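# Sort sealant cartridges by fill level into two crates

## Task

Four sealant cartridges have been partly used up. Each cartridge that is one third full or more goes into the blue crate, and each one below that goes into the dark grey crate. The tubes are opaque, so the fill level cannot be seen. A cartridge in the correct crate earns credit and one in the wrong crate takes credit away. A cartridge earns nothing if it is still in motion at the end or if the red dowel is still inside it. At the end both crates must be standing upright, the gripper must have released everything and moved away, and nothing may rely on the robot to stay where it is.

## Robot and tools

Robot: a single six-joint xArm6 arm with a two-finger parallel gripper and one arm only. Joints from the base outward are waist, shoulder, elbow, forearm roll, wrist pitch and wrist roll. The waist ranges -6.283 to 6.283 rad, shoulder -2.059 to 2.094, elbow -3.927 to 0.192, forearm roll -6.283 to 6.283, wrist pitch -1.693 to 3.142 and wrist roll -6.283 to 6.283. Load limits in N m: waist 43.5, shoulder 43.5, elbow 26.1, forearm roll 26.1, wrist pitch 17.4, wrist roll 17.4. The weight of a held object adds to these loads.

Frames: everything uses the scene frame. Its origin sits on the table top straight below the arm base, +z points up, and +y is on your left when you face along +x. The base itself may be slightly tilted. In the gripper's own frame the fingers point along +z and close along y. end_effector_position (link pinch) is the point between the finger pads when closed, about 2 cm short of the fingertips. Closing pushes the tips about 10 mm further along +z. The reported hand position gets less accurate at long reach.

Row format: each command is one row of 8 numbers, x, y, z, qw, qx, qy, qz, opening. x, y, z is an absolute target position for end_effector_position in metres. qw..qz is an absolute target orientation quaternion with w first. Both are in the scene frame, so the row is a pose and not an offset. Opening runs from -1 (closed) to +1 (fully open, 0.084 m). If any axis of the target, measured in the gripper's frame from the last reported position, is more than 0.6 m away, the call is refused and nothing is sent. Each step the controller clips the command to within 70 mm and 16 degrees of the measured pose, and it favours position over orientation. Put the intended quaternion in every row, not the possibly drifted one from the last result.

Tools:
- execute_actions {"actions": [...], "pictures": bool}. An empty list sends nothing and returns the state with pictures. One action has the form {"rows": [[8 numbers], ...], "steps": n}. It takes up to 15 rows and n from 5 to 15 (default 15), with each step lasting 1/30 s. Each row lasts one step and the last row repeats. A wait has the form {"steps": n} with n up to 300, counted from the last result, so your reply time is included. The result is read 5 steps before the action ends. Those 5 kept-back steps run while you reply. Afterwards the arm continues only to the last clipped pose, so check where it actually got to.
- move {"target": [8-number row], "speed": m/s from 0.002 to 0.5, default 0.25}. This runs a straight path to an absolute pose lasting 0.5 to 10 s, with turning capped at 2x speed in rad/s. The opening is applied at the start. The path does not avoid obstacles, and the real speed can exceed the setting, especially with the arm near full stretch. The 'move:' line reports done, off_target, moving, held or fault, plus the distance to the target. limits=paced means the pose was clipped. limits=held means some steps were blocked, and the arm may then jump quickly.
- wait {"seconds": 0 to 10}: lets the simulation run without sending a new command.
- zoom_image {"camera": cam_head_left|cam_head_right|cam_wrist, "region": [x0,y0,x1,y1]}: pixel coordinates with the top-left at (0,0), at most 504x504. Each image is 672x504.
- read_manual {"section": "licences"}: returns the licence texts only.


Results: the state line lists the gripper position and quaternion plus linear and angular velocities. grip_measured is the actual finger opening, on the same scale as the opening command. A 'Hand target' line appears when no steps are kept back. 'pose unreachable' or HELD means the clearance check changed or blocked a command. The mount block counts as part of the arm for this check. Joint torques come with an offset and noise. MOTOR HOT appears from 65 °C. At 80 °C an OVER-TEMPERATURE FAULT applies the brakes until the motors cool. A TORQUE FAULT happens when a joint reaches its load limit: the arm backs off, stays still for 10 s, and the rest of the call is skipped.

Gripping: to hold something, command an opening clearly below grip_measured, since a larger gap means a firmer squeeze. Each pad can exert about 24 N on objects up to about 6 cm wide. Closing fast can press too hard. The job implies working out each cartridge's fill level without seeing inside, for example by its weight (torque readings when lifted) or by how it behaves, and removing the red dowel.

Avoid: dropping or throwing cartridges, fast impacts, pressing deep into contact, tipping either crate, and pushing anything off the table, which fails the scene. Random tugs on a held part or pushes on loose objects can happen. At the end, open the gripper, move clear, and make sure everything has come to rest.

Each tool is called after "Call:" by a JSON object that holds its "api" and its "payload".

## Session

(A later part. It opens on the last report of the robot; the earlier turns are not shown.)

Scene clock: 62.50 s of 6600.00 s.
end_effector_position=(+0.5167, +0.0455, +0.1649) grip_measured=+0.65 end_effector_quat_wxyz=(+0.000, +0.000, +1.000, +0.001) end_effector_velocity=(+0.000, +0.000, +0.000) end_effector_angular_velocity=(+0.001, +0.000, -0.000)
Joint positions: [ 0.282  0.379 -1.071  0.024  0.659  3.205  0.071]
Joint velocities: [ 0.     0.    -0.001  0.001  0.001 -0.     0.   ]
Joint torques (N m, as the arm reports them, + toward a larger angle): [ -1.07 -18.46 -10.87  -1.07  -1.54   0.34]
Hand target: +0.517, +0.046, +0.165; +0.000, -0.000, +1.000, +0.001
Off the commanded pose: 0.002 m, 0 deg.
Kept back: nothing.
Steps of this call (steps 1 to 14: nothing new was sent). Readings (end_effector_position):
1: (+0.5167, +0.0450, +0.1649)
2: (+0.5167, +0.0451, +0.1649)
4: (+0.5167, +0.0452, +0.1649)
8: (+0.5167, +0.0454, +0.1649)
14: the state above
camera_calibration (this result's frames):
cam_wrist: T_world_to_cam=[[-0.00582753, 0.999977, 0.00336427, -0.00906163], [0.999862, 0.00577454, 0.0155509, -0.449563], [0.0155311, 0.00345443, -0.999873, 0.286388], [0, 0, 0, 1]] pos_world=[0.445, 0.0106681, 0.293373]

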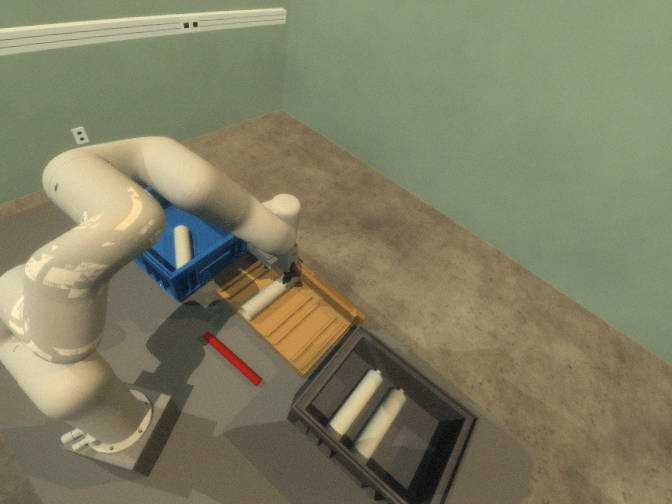

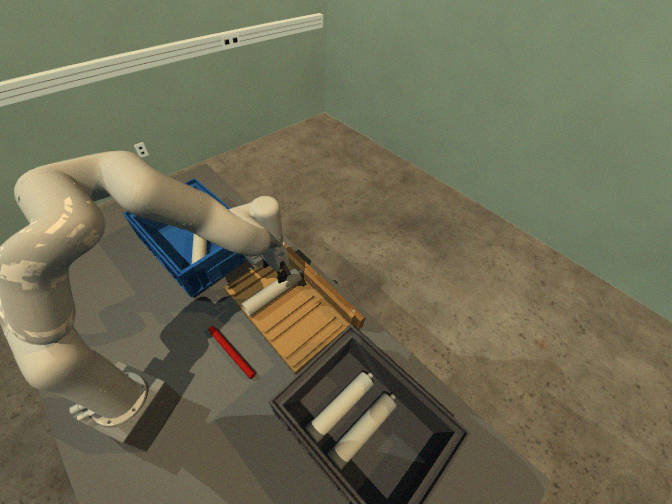

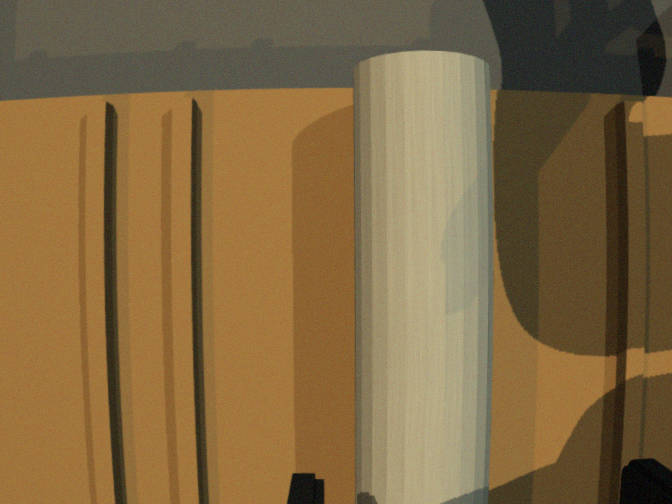

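Call:
{"api": "move", "payload": {"target": [0.495, 0.045, 0.062, 0, 0, 1, 0, 0.65], "speed": 0.25}}

Call:
{"api": "execute_actions", "payload": {"actions": [{"rows": [[0.495,0.045,0.062,0,0,1,0,0.52],[0.495,0.045,0.062,0,0,1,0,0.42],[0.495,0.045,0.062,0,0,1,0,0.33],[0.495,0.045,0.062,0,0,1,0,0.25],[0.495,0.045,0.062,0,0,1,0,0.19],[0.495,0.045,0.062,0,0,1,0,0.13],[0.495,0.045,0.062,0,0,1,0,0.08],[0.495,0.045,0.062,0,0,1,0,0.03],[0.495,0.045,0.062,0,0,1,0,-0.05],[0.495,0.045,0.062,0,0,1,0,-0.15],[0.495,0.045,0.062,0,0,1,0,-0.3],[0.495,0.045,0.062,0,0,1,0,-0.45],[0.495,0.045,0.062,0,0,1,0,-0.6]], "steps": 13}]}}

Call:
{"api": "move", "payload": {"target": [0.49, 0.03, 0.19, 0, 0, 1, 0, -0.7], "speed": 0.3}}

Call:
{"api": "move", "payload": {"target": [0.425, -0.538, 0.21, 0, 0, 1, 0, -0.7], "speed": 0.4}}

Scene clock: 64.27 s of 6600.00 s.
end_effector_position=(+0.4958, +0.0452, +0.0626) grip_measured=+0.65 end_effector_quat_wxyz=(+0.001, -0.000, +1.000, +0.000) end_effector_velocity=(-0.005, -0.001, -0.006) end_effector_angular_velocity=(-0.001, +0.013, +0.001)
Joint positions: [ 0.29   0.59  -1.018  0.035  0.395  3.2    0.071]
Joint velocities: [-0.     0.009  0.004  0.    -0.    -0.001 -0.   ]
Joint torques (N m, as the arm reports them, + toward a larger angle): [ -1.04 -19.35  -8.71  -1.04  -1.42   0.32]
Hand target: +0.495, +0.045, +0.062; -0.000, -0.000, +1.000, +0.000
Off the commanded pose: 0.001 m, 0 deg.
Kept back: nothing.
move: done
camera_calibration (this result's frames):
cam_wrist: T_world_to_cam=[[-0.00596081, 0.99998, 0.00218073, -0.00837577], [0.999852, 0.00592477, 0.016174, -0.427027], [0.0161608, 0.00227681, -0.999867, 0.184139], [0, 0, 0, 1]] pos_world=[0.423938, 0.0104864, 0.19104]

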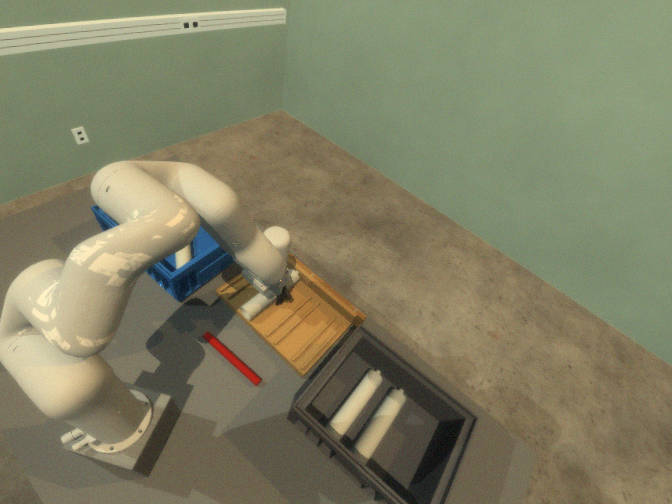

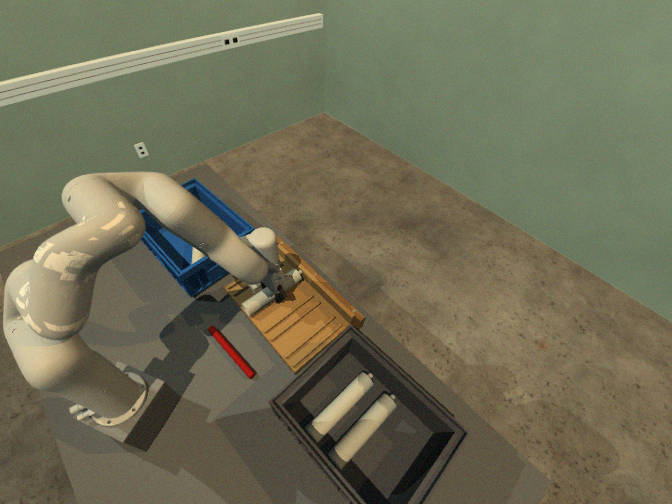

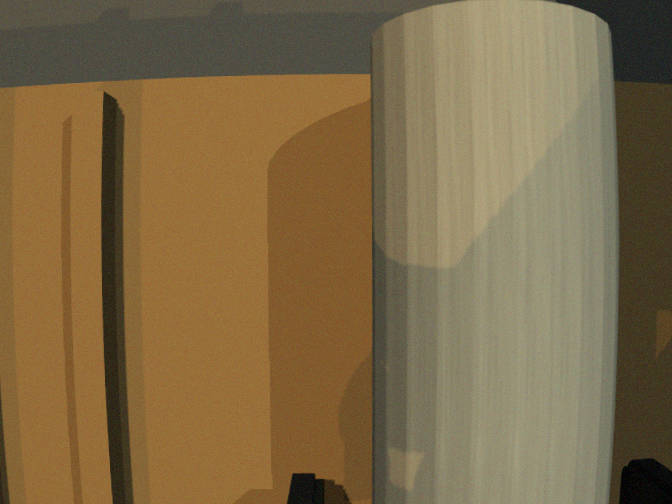

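Scene clock: 64.53 s of 6600.00 s.
end_effector_position=(+0.4952, +0.0450, +0.0622) grip_measured=+0.11 end_effector_quat_wxyz=(+0.000, +0.000, +1.000, +0.000) end_effector_velocity=(+0.003, -0.000, +0.003) end_effector_angular_velocity=(+0.000, -0.009, -0.001)
Joint positions: [ 0.29   0.59  -1.017  0.034  0.395  3.201  0.049]
Joint velocities: [-0.002 -0.005 -0.002 -0.001 -0.002  0.    -0.   ]
Joint torques (N m, as the arm reports them, + toward a larger angle): [ -0.9  -18.52  -8.68  -1.16  -1.54   0.39]
Steps of this call (steps 1 to 8: the first 8 steps of this action). Readings (end_effector_position):
1: (+0.4956, +0.0452, +0.0624)
2: (+0.4955, +0.0451, +0.0623)
4: (+0.4953, +0.0451, +0.0622)
8: the state above

Scene clock: 65.77 s of 6600.00 s.
end_effector_position=(+0.4894, +0.0300, +0.1894) grip_measured=+0.11 end_effector_quat_wxyz=(-0.001, +0.000, +1.000, -0.000) end_effector_velocity=(+0.003, +0.000, +0.005) end_effector_angular_velocity=(+0.000, -0.008, +0.002)
Joint positions: [ 0.254  0.25  -0.962  0.022  0.682  3.179  0.049]
Joint velocities: [ 0.    -0.009 -0.004 -0.     0.004 -0.001 -0.   ]
Joint torques (N m, as the arm reports them, + toward a larger angle): [ -0.94 -17.39 -11.51  -1.14  -1.72   0.22]
Hand target: +0.490, +0.030, +0.190; +0.000, +0.000, +1.000, -0.000
Off your previous action's commanded pose: 0.000 m, 0 deg at its last step (step 5 of this call).
Off the commanded pose: 0.001 m, 0 deg.
Kept back: nothing.
move: done
camera_calibration (this result's frames):
cam_wrist: T_world_to_cam=[[-0.005823, 0.999982, 0.00158674, 0.0065791], [0.999896, 0.0058015, 0.0132373, -0.422068], [0.0132279, 0.00166366, -0.999911, 0.312609], [0, 0, 0, 1]] pos_world=[0.417927, -0.00465043, 0.318157]

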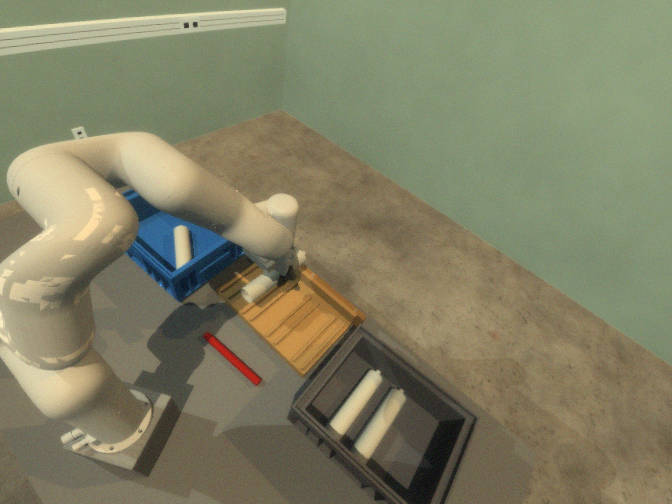

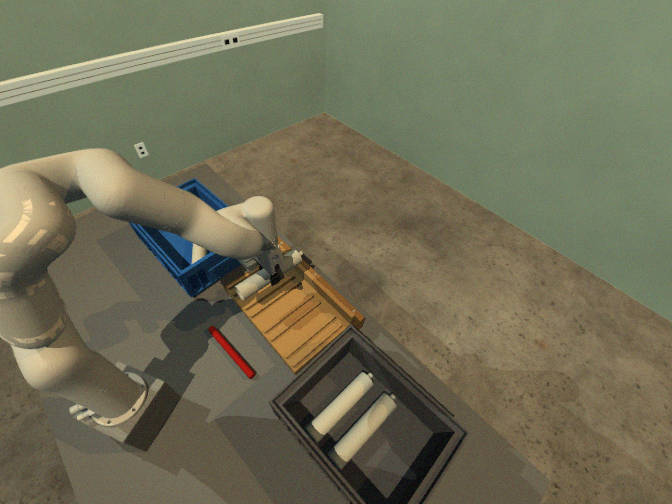

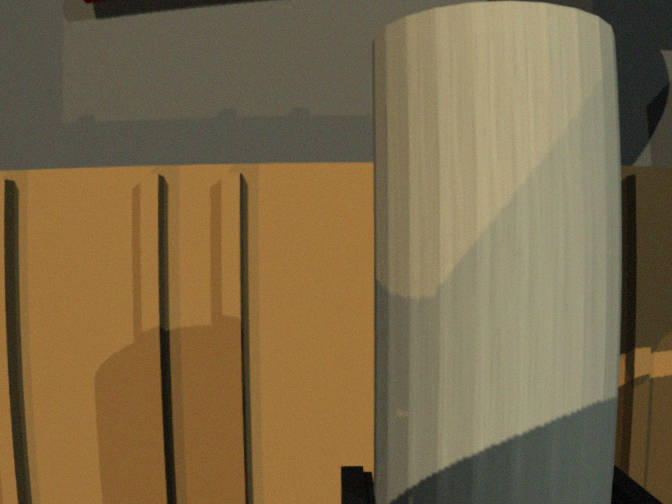

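Scene clock: 67.93 s of 6600.00 s.
end_effector_position=(+0.4226, -0.5381, +0.2104) grip_measured=+0.11 end_effector_quat_wxyz=(-0.000, -0.000, +1.000, -0.001) end_effector_velocity=(-0.000, -0.003, +0.000) end_effector_angular_velocity=(+0.009, +0.006, -0.003)
Joint positions: [-0.72   0.93  -2.101  0.035  1.164  2.208  0.049]
Joint velocities: [-0.003  0.026 -0.049  0.     0.034 -0.     0.   ]
Joint torques (N m, as the arm reports them, + toward a larger angle): [ -1.62 -27.14 -13.6   -1.28  -1.78   0.28]
Hand target: +0.422, -0.538, +0.210; -0.001, +0.000, +1.000, -0.001
Off the commanded pose: 0.002 m, 0 deg.
Kept back: nothing.
move: done; limits=paced
camera_calibration (this result's frames):
cam_wrist: T_world_to_cam=[[-0.00604167, 0.999981, -0.000816713, 0.574824], [0.999881, 0.00605264, 0.0141669, -0.352296], [0.0141716, -0.000731025, -0.999899, 0.33368], [0, 0, 0, 1]] pos_world=[0.350998, -0.572437, 0.339107]

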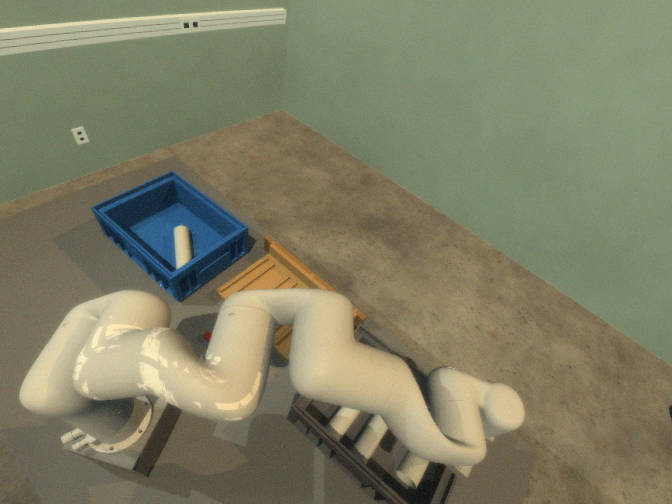

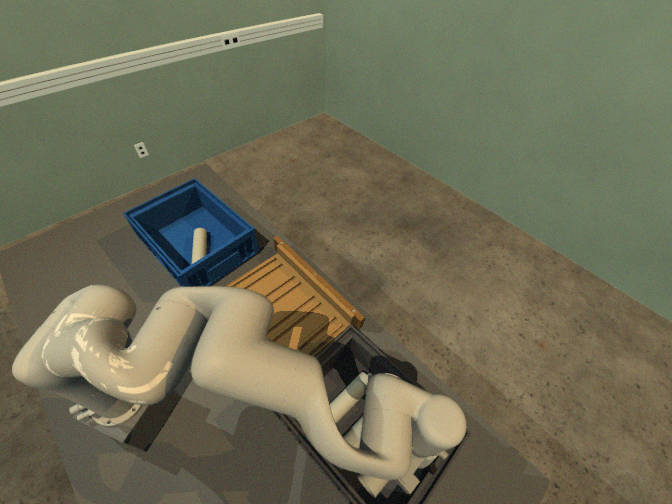

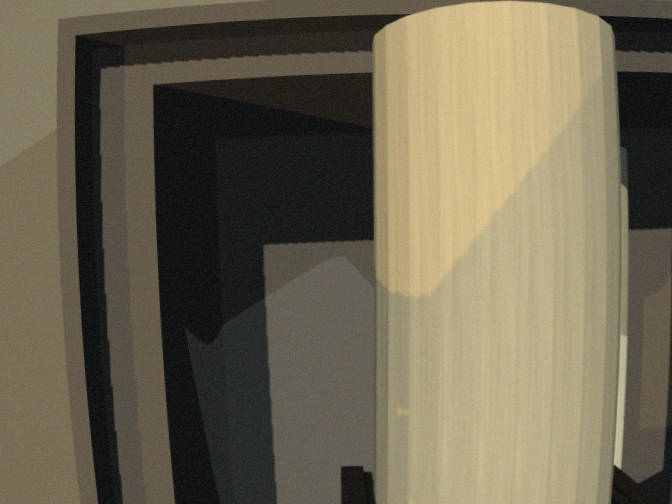

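Call:
{"api": "move", "payload": {"target": [0.426, -0.542, 0.056, 0, 0, 1, 0, -0.7], "speed": 0.2}}

Scene clock: 69.80 s of 6600.00 s.
end_effector_position=(+0.4264, -0.5425, +0.0569) grip_measured=+0.11 end_effector_quat_wxyz=(+0.001, -0.000, +1.000, -0.001) end_effector_velocity=(-0.004, +0.005, -0.011) end_effector_angular_velocity=(+0.017, +0.014, +0.000)
Joint positions: [-0.711  1.239 -2.207  0.042  0.961  2.207  0.049]
Joint velocities: [ 0.     0.017 -0.002 -0.001  0.008  0.     0.   ]
Joint torques (N m, as the arm reports them, + toward a larger angle): [ -1.54 -27.53 -12.91  -1.21  -1.62   0.28]
Hand target: +0.426, -0.542, +0.056; +0.000, -0.000, +1.000, +0.000
Off the commanded pose: 0.001 m, 0 deg.
Kept back: nothing.
move: done
camera_calibration (this result's frames):
cam_wrist: T_world_to_cam=[[-0.00601179, 0.999982, 0.000576027, 0.579042], [0.999857, 0.00600193, 0.0158114, -0.354098], [0.0158077, 0.000670999, -0.999875, 0.180264], [0, 0, 0, 1]] pos_world=[0.354679, -0.577027, 0.185507]

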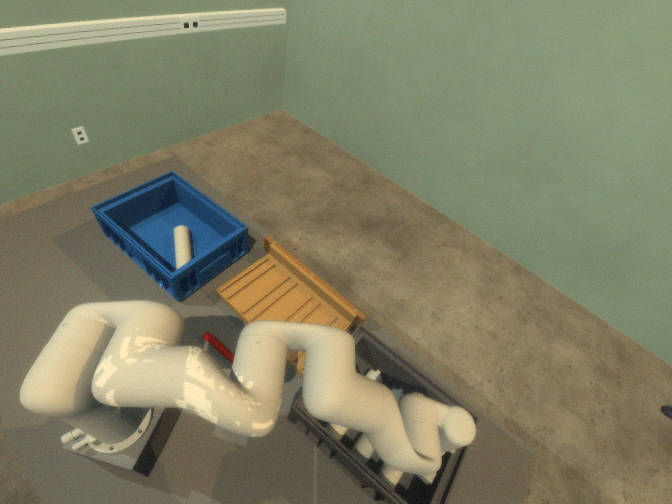

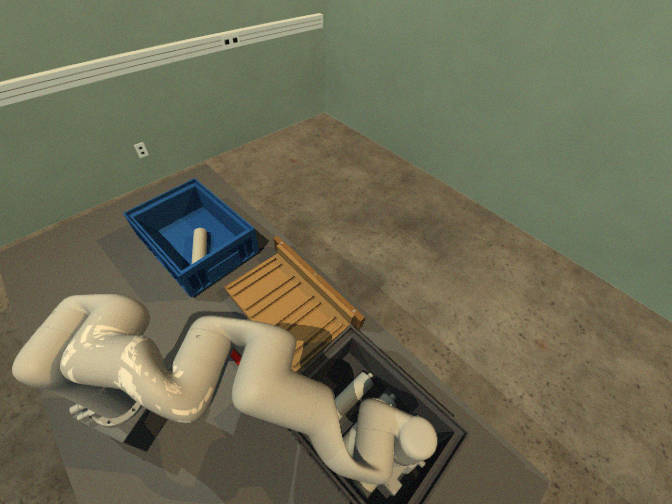

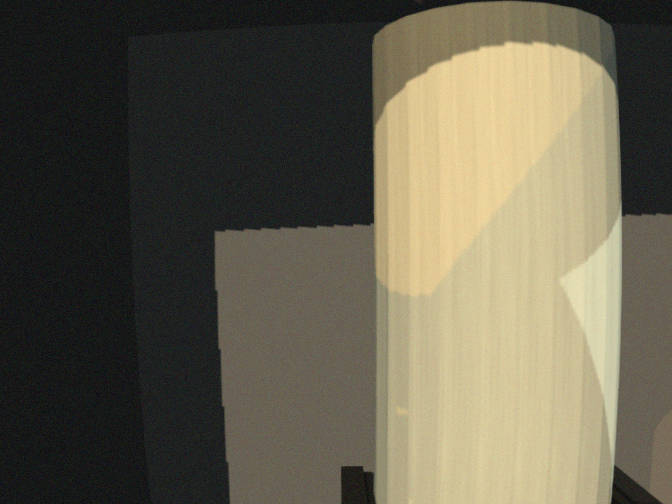

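Call:
{"api": "execute_actions", "payload": {"actions": [{"rows": [[0.426,-0.542,0.055,0,0,1,0,-0.7],[0.426,-0.542,0.054,0,0,1,0,-0.7],[0.426,-0.542,0.053,0,0,1,0,-0.7],[0.426,-0.542,0.052,0,0,1,0,-0.7],[0.426,-0.542,0.051,0,0,1,0,-0.7],[0.426,-0.542,0.050,0,0,1,0,-0.7],[0.426,-0.542,0.049,0,0,1,0,-0.6],[0.426,-0.542,0.048,0,0,1,0,-0.6],[0.426,-0.542,0.047,0,0,1,0,-0.5],[0.426,-0.542,0.046,0,0,1,0,-0.5]], "steps": 15}], "pictures": true}}

Call:
{"api": "execute_actions", "payload": {"actions": [{"steps": 8}]}}

Scene clock: 70.43 s of 6600.00 s.
end_effector_position=(+0.4259, -0.5418, +0.0489) grip_measured=+0.11 end_effector_quat_wxyz=(-0.000, +0.000, +1.000, +0.000) end_effector_velocity=(-0.000, +0.001, -0.030) end_effector_angular_velocity=(+0.001, +0.000, +0.001)
Joint positions: [-0.711  1.257 -2.218  0.042  0.955  2.207  0.049]
Joint velocities: [ 0.002  0.079 -0.055  0.001 -0.023 -0.001 -0.   ]
Joint torques (N m, as the arm reports them, + toward a larger angle): [ -1.72 -27.08 -12.89  -1.29  -1.67   0.23]
Steps of this call (steps 1 to 9: nothing new was sent; steps 10 to 19: the first 10 steps of this action). Readings (end_effector_position):
10: (+0.4262, -0.5422, +0.0561)
11: (+0.4262, -0.5422, +0.0559)
13: (+0.4262, -0.5423, +0.0550)
17: (+0.4260, -0.5419, +0.0510)
19: the state above
camera_calibration (this result's frames):
cam_wrist: T_world_to_cam=[[-0.00585658, 0.99998, 0.00225876, 0.578171], [0.999879, 0.00582338, 0.0144343, -0.353423], [0.0144209, 0.00234303, -0.999893, 0.173709], [0, 0, 0, 1]] pos_world=[0.354261, -0.576509, 0.177486]

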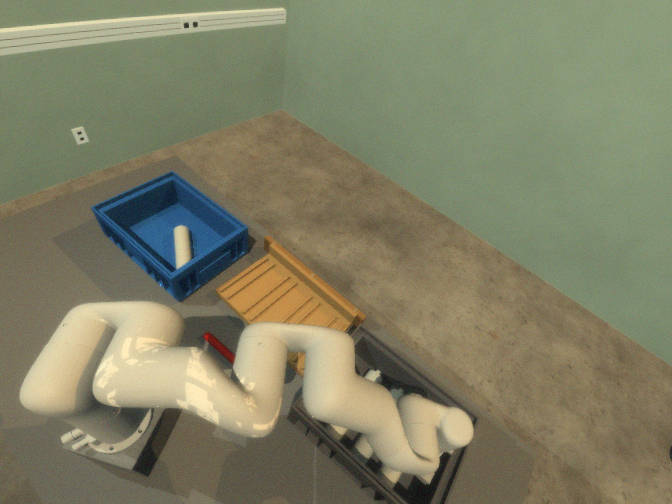

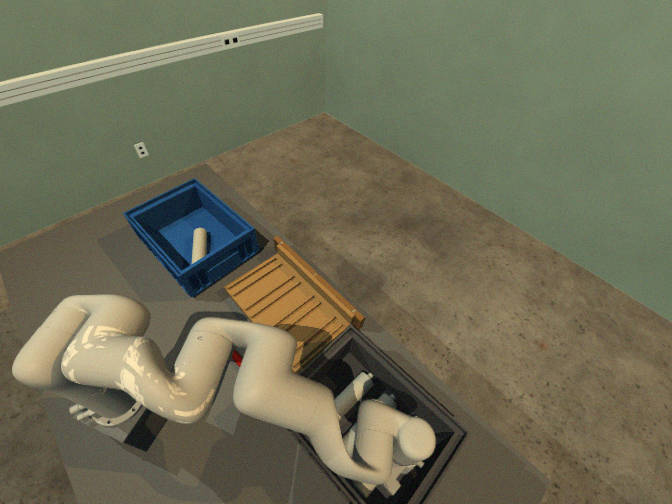

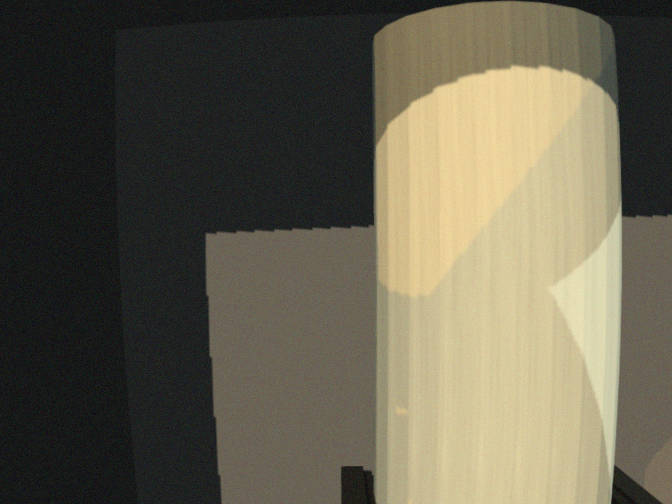

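Scene clock: 70.70 s of 6600.00 s.
end_effector_position=(+0.4261, -0.5421, +0.0464) grip_measured=+0.11 end_effector_quat_wxyz=(+0.000, -0.000, +1.000, -0.000) end_effector_velocity=(-0.000, +0.000, -0.002) end_effector_angular_velocity=(+0.002, +0.001, +0.001)
Joint positions: [-0.711  1.265 -2.225  0.042  0.953  2.207  0.049]
Joint velocities: [-0.     0.004 -0.003 -0.     0.001 -0.001 -0.   ]
Joint torques (N m, as the arm reports them, + toward a larger angle): [ -1.93 -27.42 -12.79  -1.28  -1.68   0.27]
Hand target: +0.426, -0.542, +0.046; +0.000, -0.000, +1.000, -0.000
Off the commanded pose: 0.000 m, 0 deg.
Kept back: nothing.
Steps of this call (steps 1 to 5: the last 5 steps of your previous action; steps 6 to 8: nothing new was sent). Readings (end_effector_position):
1: (+0.4258, -0.5418, +0.0479)
2: (+0.4258, -0.5418, +0.0471)
4: (+0.4258, -0.5417, +0.0461)
8: the state above

Call:
{"api": "execute_actions", "payload": {"actions": [{"rows": [[0.426,-0.542,0.0455,0,0,1,0,-0.4],[0.426,-0.542,0.045,0,0,1,0,-0.3],[0.426,-0.542,0.0445,0,0,1,0,-0.2],[0.426,-0.542,0.044,0,0,1,0,-0.1],[0.426,-0.542,0.044,0,0,1,0,-0.02],[0.426,-0.542,0.044,0,0,1,0,0.04],[0.426,-0.542,0.044,0,0,1,0,0.09],[0.426,-0.542,0.044,0,0,1,0,0.13],[0.426,-0.542,0.044,0,0,1,0,0.17],[0.426,-0.542,0.044,0,0,1,0,0.21],[0.426,-0.542,0.044,0,0,1,0,0.26],[0.426,-0.542,0.044,0,0,1,0,0.31],[0.426,-0.542,0.044,0,0,1,0,0.36],[0.426,-0.542,0.044,0,0,1,0,0.4]], "steps": 14}]}}

Call:
{"api": "move", "payload": {"target": [0.426, -0.54, 0.2, 0, 0, 1, 0, 0.4], "speed": 0.35}}

Call:
{"api": "move", "payload": {"target": [0.36, -0.12, 0.28, 0, 0, 1, 0, 0.4], "speed": 0.4}}

Scene clock: 71.37 s of 6600.00 s.
end_effector_position=(+0.4266, -0.5428, +0.0456) grip_measured=+0.12 end_effector_quat_wxyz=(+0.001, -0.000, +1.000, -0.001) end_effector_velocity=(-0.001, -0.000, -0.006) end_effector_angular_velocity=(-0.002, +0.000, +0.002)
Joint positions: [-0.71   1.269 -2.23   0.042  0.952  2.207  0.049]
Joint velocities: [-0.     0.011 -0.003 -0.001 -0.01  -0.001  0.026]
Joint torques (N m, as the arm reports them, + toward a larger angle): [ -1.68 -25.28 -11.25  -1.1   -1.42   0.23]
Steps of this call (steps 1 to 11: nothing new was sent; steps 12 to 20: the first 9 steps of this action). Readings (end_effector_position):
12: (+0.4260, -0.5421, +0.0461)
13: (+0.4261, -0.5421, +0.0460)
15: (+0.4262, -0.5423, +0.0459)
19: (+0.4266, -0.5427, +0.0457)
20: the state above

Scene clock: 72.80 s of 6600.00 s.
end_effector_position=(+0.4255, -0.5394, +0.1984) grip_measured=+0.39 end_effector_quat_wxyz=(-0.001, +0.000, +1.000, +0.001) end_effector_velocity=(+0.004, -0.005, +0.016) end_effector_angular_velocity=(-0.022, -0.017, -0.000)
Joint positions: [-0.717  0.966 -2.131  0.037  1.162  2.21   0.061]
Joint velocities: [-0.001 -0.018 -0.009 -0.    -0.001  0.     0.   ]
Joint torques (N m, as the arm reports them, + toward a larger angle): [ -1.63 -26.15 -13.08  -1.2   -1.64   0.29]
Hand target: +0.426, -0.540, +0.200; -0.000, +0.000, +1.000, -0.000
Off your previous action's commanded pose: 0.001 m, 0 deg at its last step (step 5 of this call).
Off the commanded pose: 0.002 m, 0 deg.
Kept back: nothing.
move: done
camera_calibration (this result's frames):
cam_wrist: T_world_to_cam=[[-0.00567896, 0.999976, 0.0039556, 0.575006], [0.999899, 0.00562687, 0.0130584, -0.355065], [0.0130359, 0.00402936, -0.999907, 0.32473], [0, 0, 0, 1]] pos_world=[0.354062, -0.574302, 0.327062]

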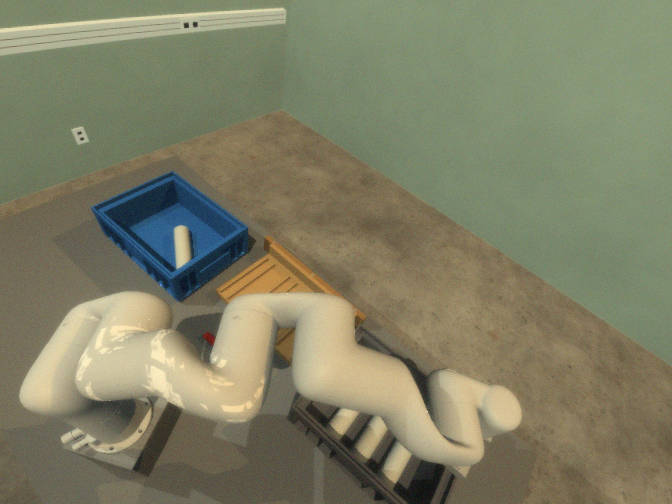

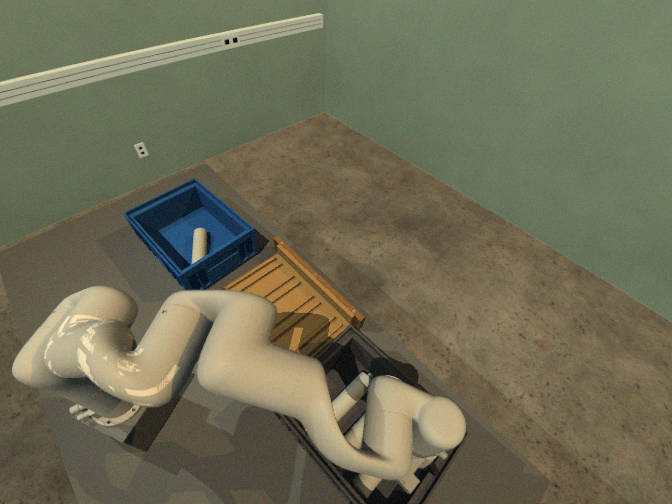

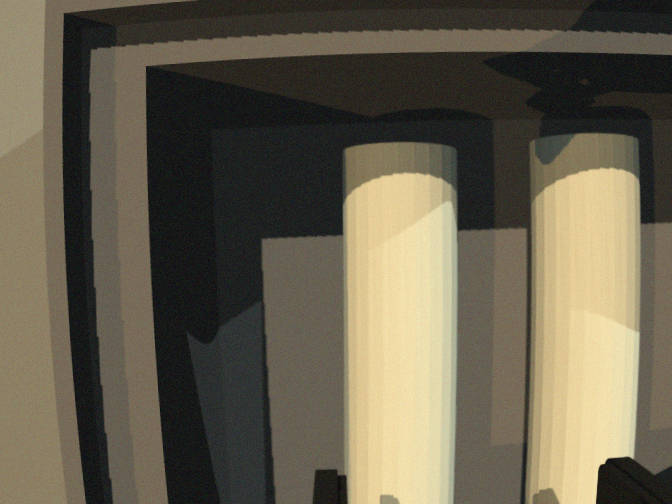

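Scene clock: 74.63 s of 6600.00 s.
end_effector_position=(+0.3618, -0.1199, +0.2797) grip_measured=+0.39 end_effector_quat_wxyz=(+0.000, +0.000, +1.000, +0.001) end_effector_velocity=(+0.000, +0.002, +0.001) end_effector_angular_velocity=(-0.002, -0.002, +0.002)
Joint positions: [-0.144 -0.261 -0.644  0.035  0.882  2.777  0.061]
Joint velocities: [ 0.006 -0.007  0.002 -0.003  0.002  0.005 -0.   ]
Joint torques (N m, as the arm reports them, + toward a larger angle): [ -1.07 -10.27 -12.13  -1.23  -1.66   0.37]
Hand target: +0.362, -0.120, +0.280; +0.000, -0.000, +1.000, +0.000
Off the commanded pose: 0.002 m, 0 deg.
Kept back: nothing.
move: done; limits=paced
camera_calibration (this result's frames):
cam_wrist: T_world_to_cam=[[-0.0054725, 0.99998, 0.00300956, 0.15497], [0.999871, 0.00542639, 0.0151213, -0.295391], [0.0151046, 0.00309193, -0.999881, 0.40425], [0, 0, 0, 1]] pos_world=[0.290095, -0.154614, 0.408202]

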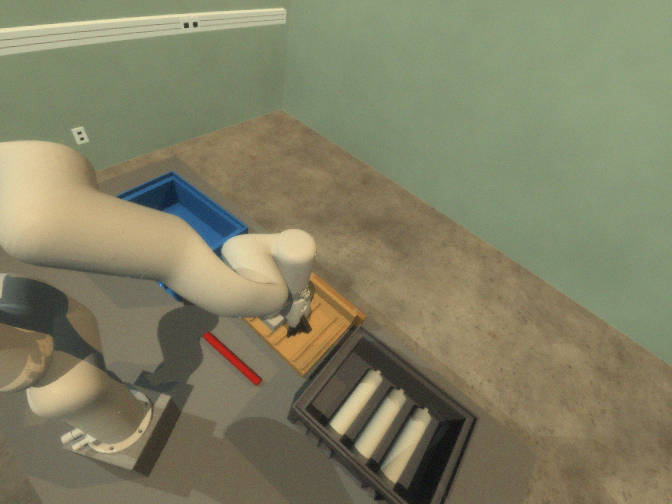

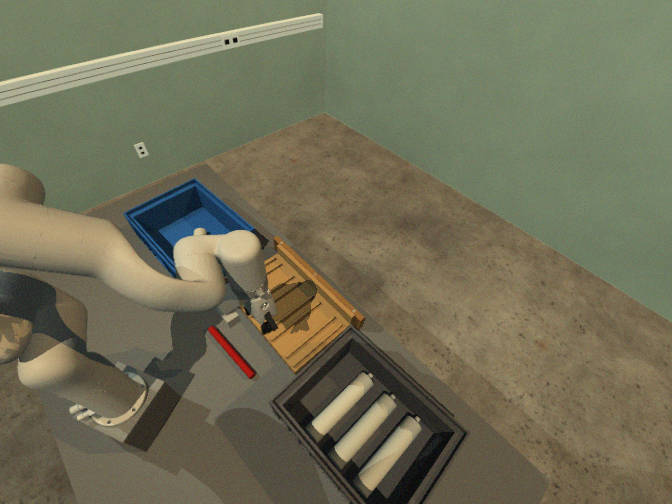

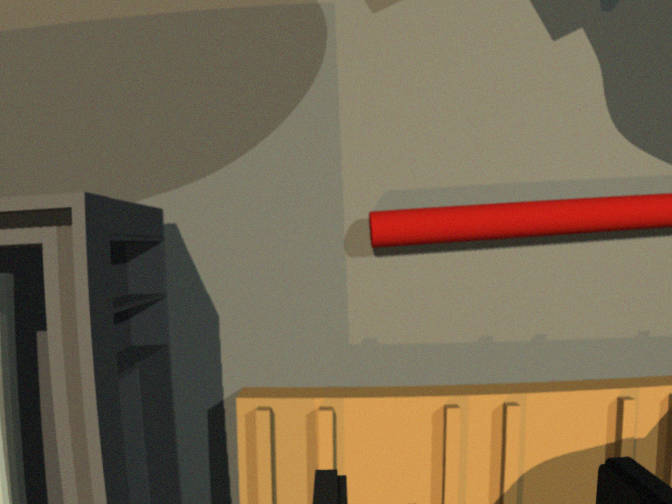

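All four cartridges are now in crates. I'll take one more look to confirm they are at rest.

Call:
{"api": "execute_actions", "payload": {"actions": []}}

Scene clock: 76.63 s of 6600.00 s.
end_effector_position=(+0.3619, -0.1196, +0.2799) grip_measured=+0.39 end_effector_quat_wxyz=(+0.000, -0.000, +1.000, +0.000) end_effector_velocity=(+0.001, -0.000, +0.000) end_effector_angular_velocity=(-0.000, -0.002, -0.001)
Joint positions: [-0.143 -0.262 -0.644  0.034  0.882  2.778  0.061]
Joint velocities: [ 0.     0.    -0.     0.001 -0.002  0.001 -0.   ]
Joint torques (N m, as the arm reports them, + toward a larger angle): [ -1.11 -10.31 -12.23  -1.3   -1.63   0.25]
Hand target: +0.362, -0.120, +0.280; +0.000, -0.000, +1.000, +0.000
Off the commanded pose: 0.002 m, 0 deg.
Kept back: nothing.
Steps of this call (steps 1 to 60: nothing new was sent). Readings (end_effector_position):
1: (+0.3618, -0.1198, +0.2797)
2: (+0.3618, -0.1198, +0.2798)
4: (+0.3618, -0.1197, +0.2798)
8: (+0.3619, -0.1196, +0.2799)
60: the state above
camera_calibration (this result's frames):
cam_wrist: T_world_to_cam=[[-0.00599631, 0.999978, 0.00272406, 0.154946], [0.999859, 0.00595288, 0.0156803, -0.295571], [0.0156637, 0.0028177, -0.999873, 0.404287], [0, 0, 0, 1]] pos_world=[0.290126, -0.154322, 0.408448]

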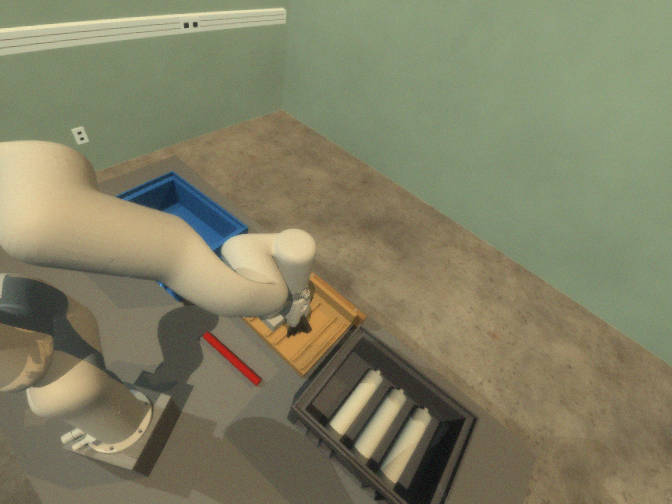

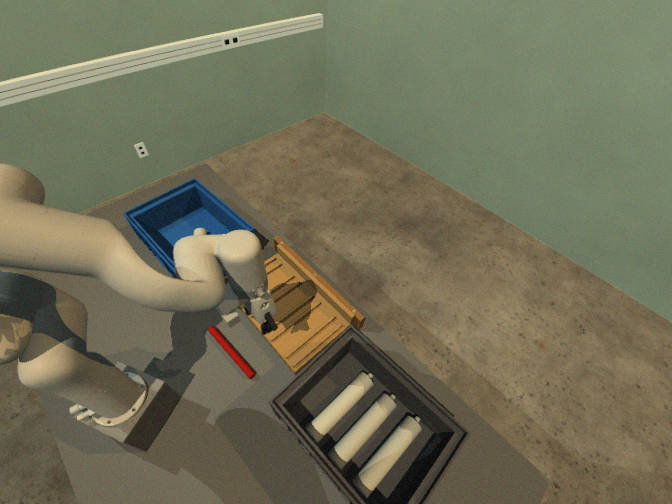

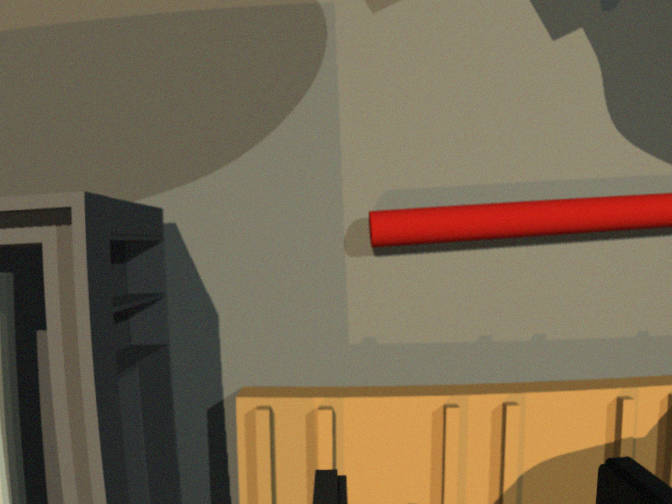

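Call:
{"api": "finished_scene", "payload": {"scene": 2}}

The scene is finished: the task was done.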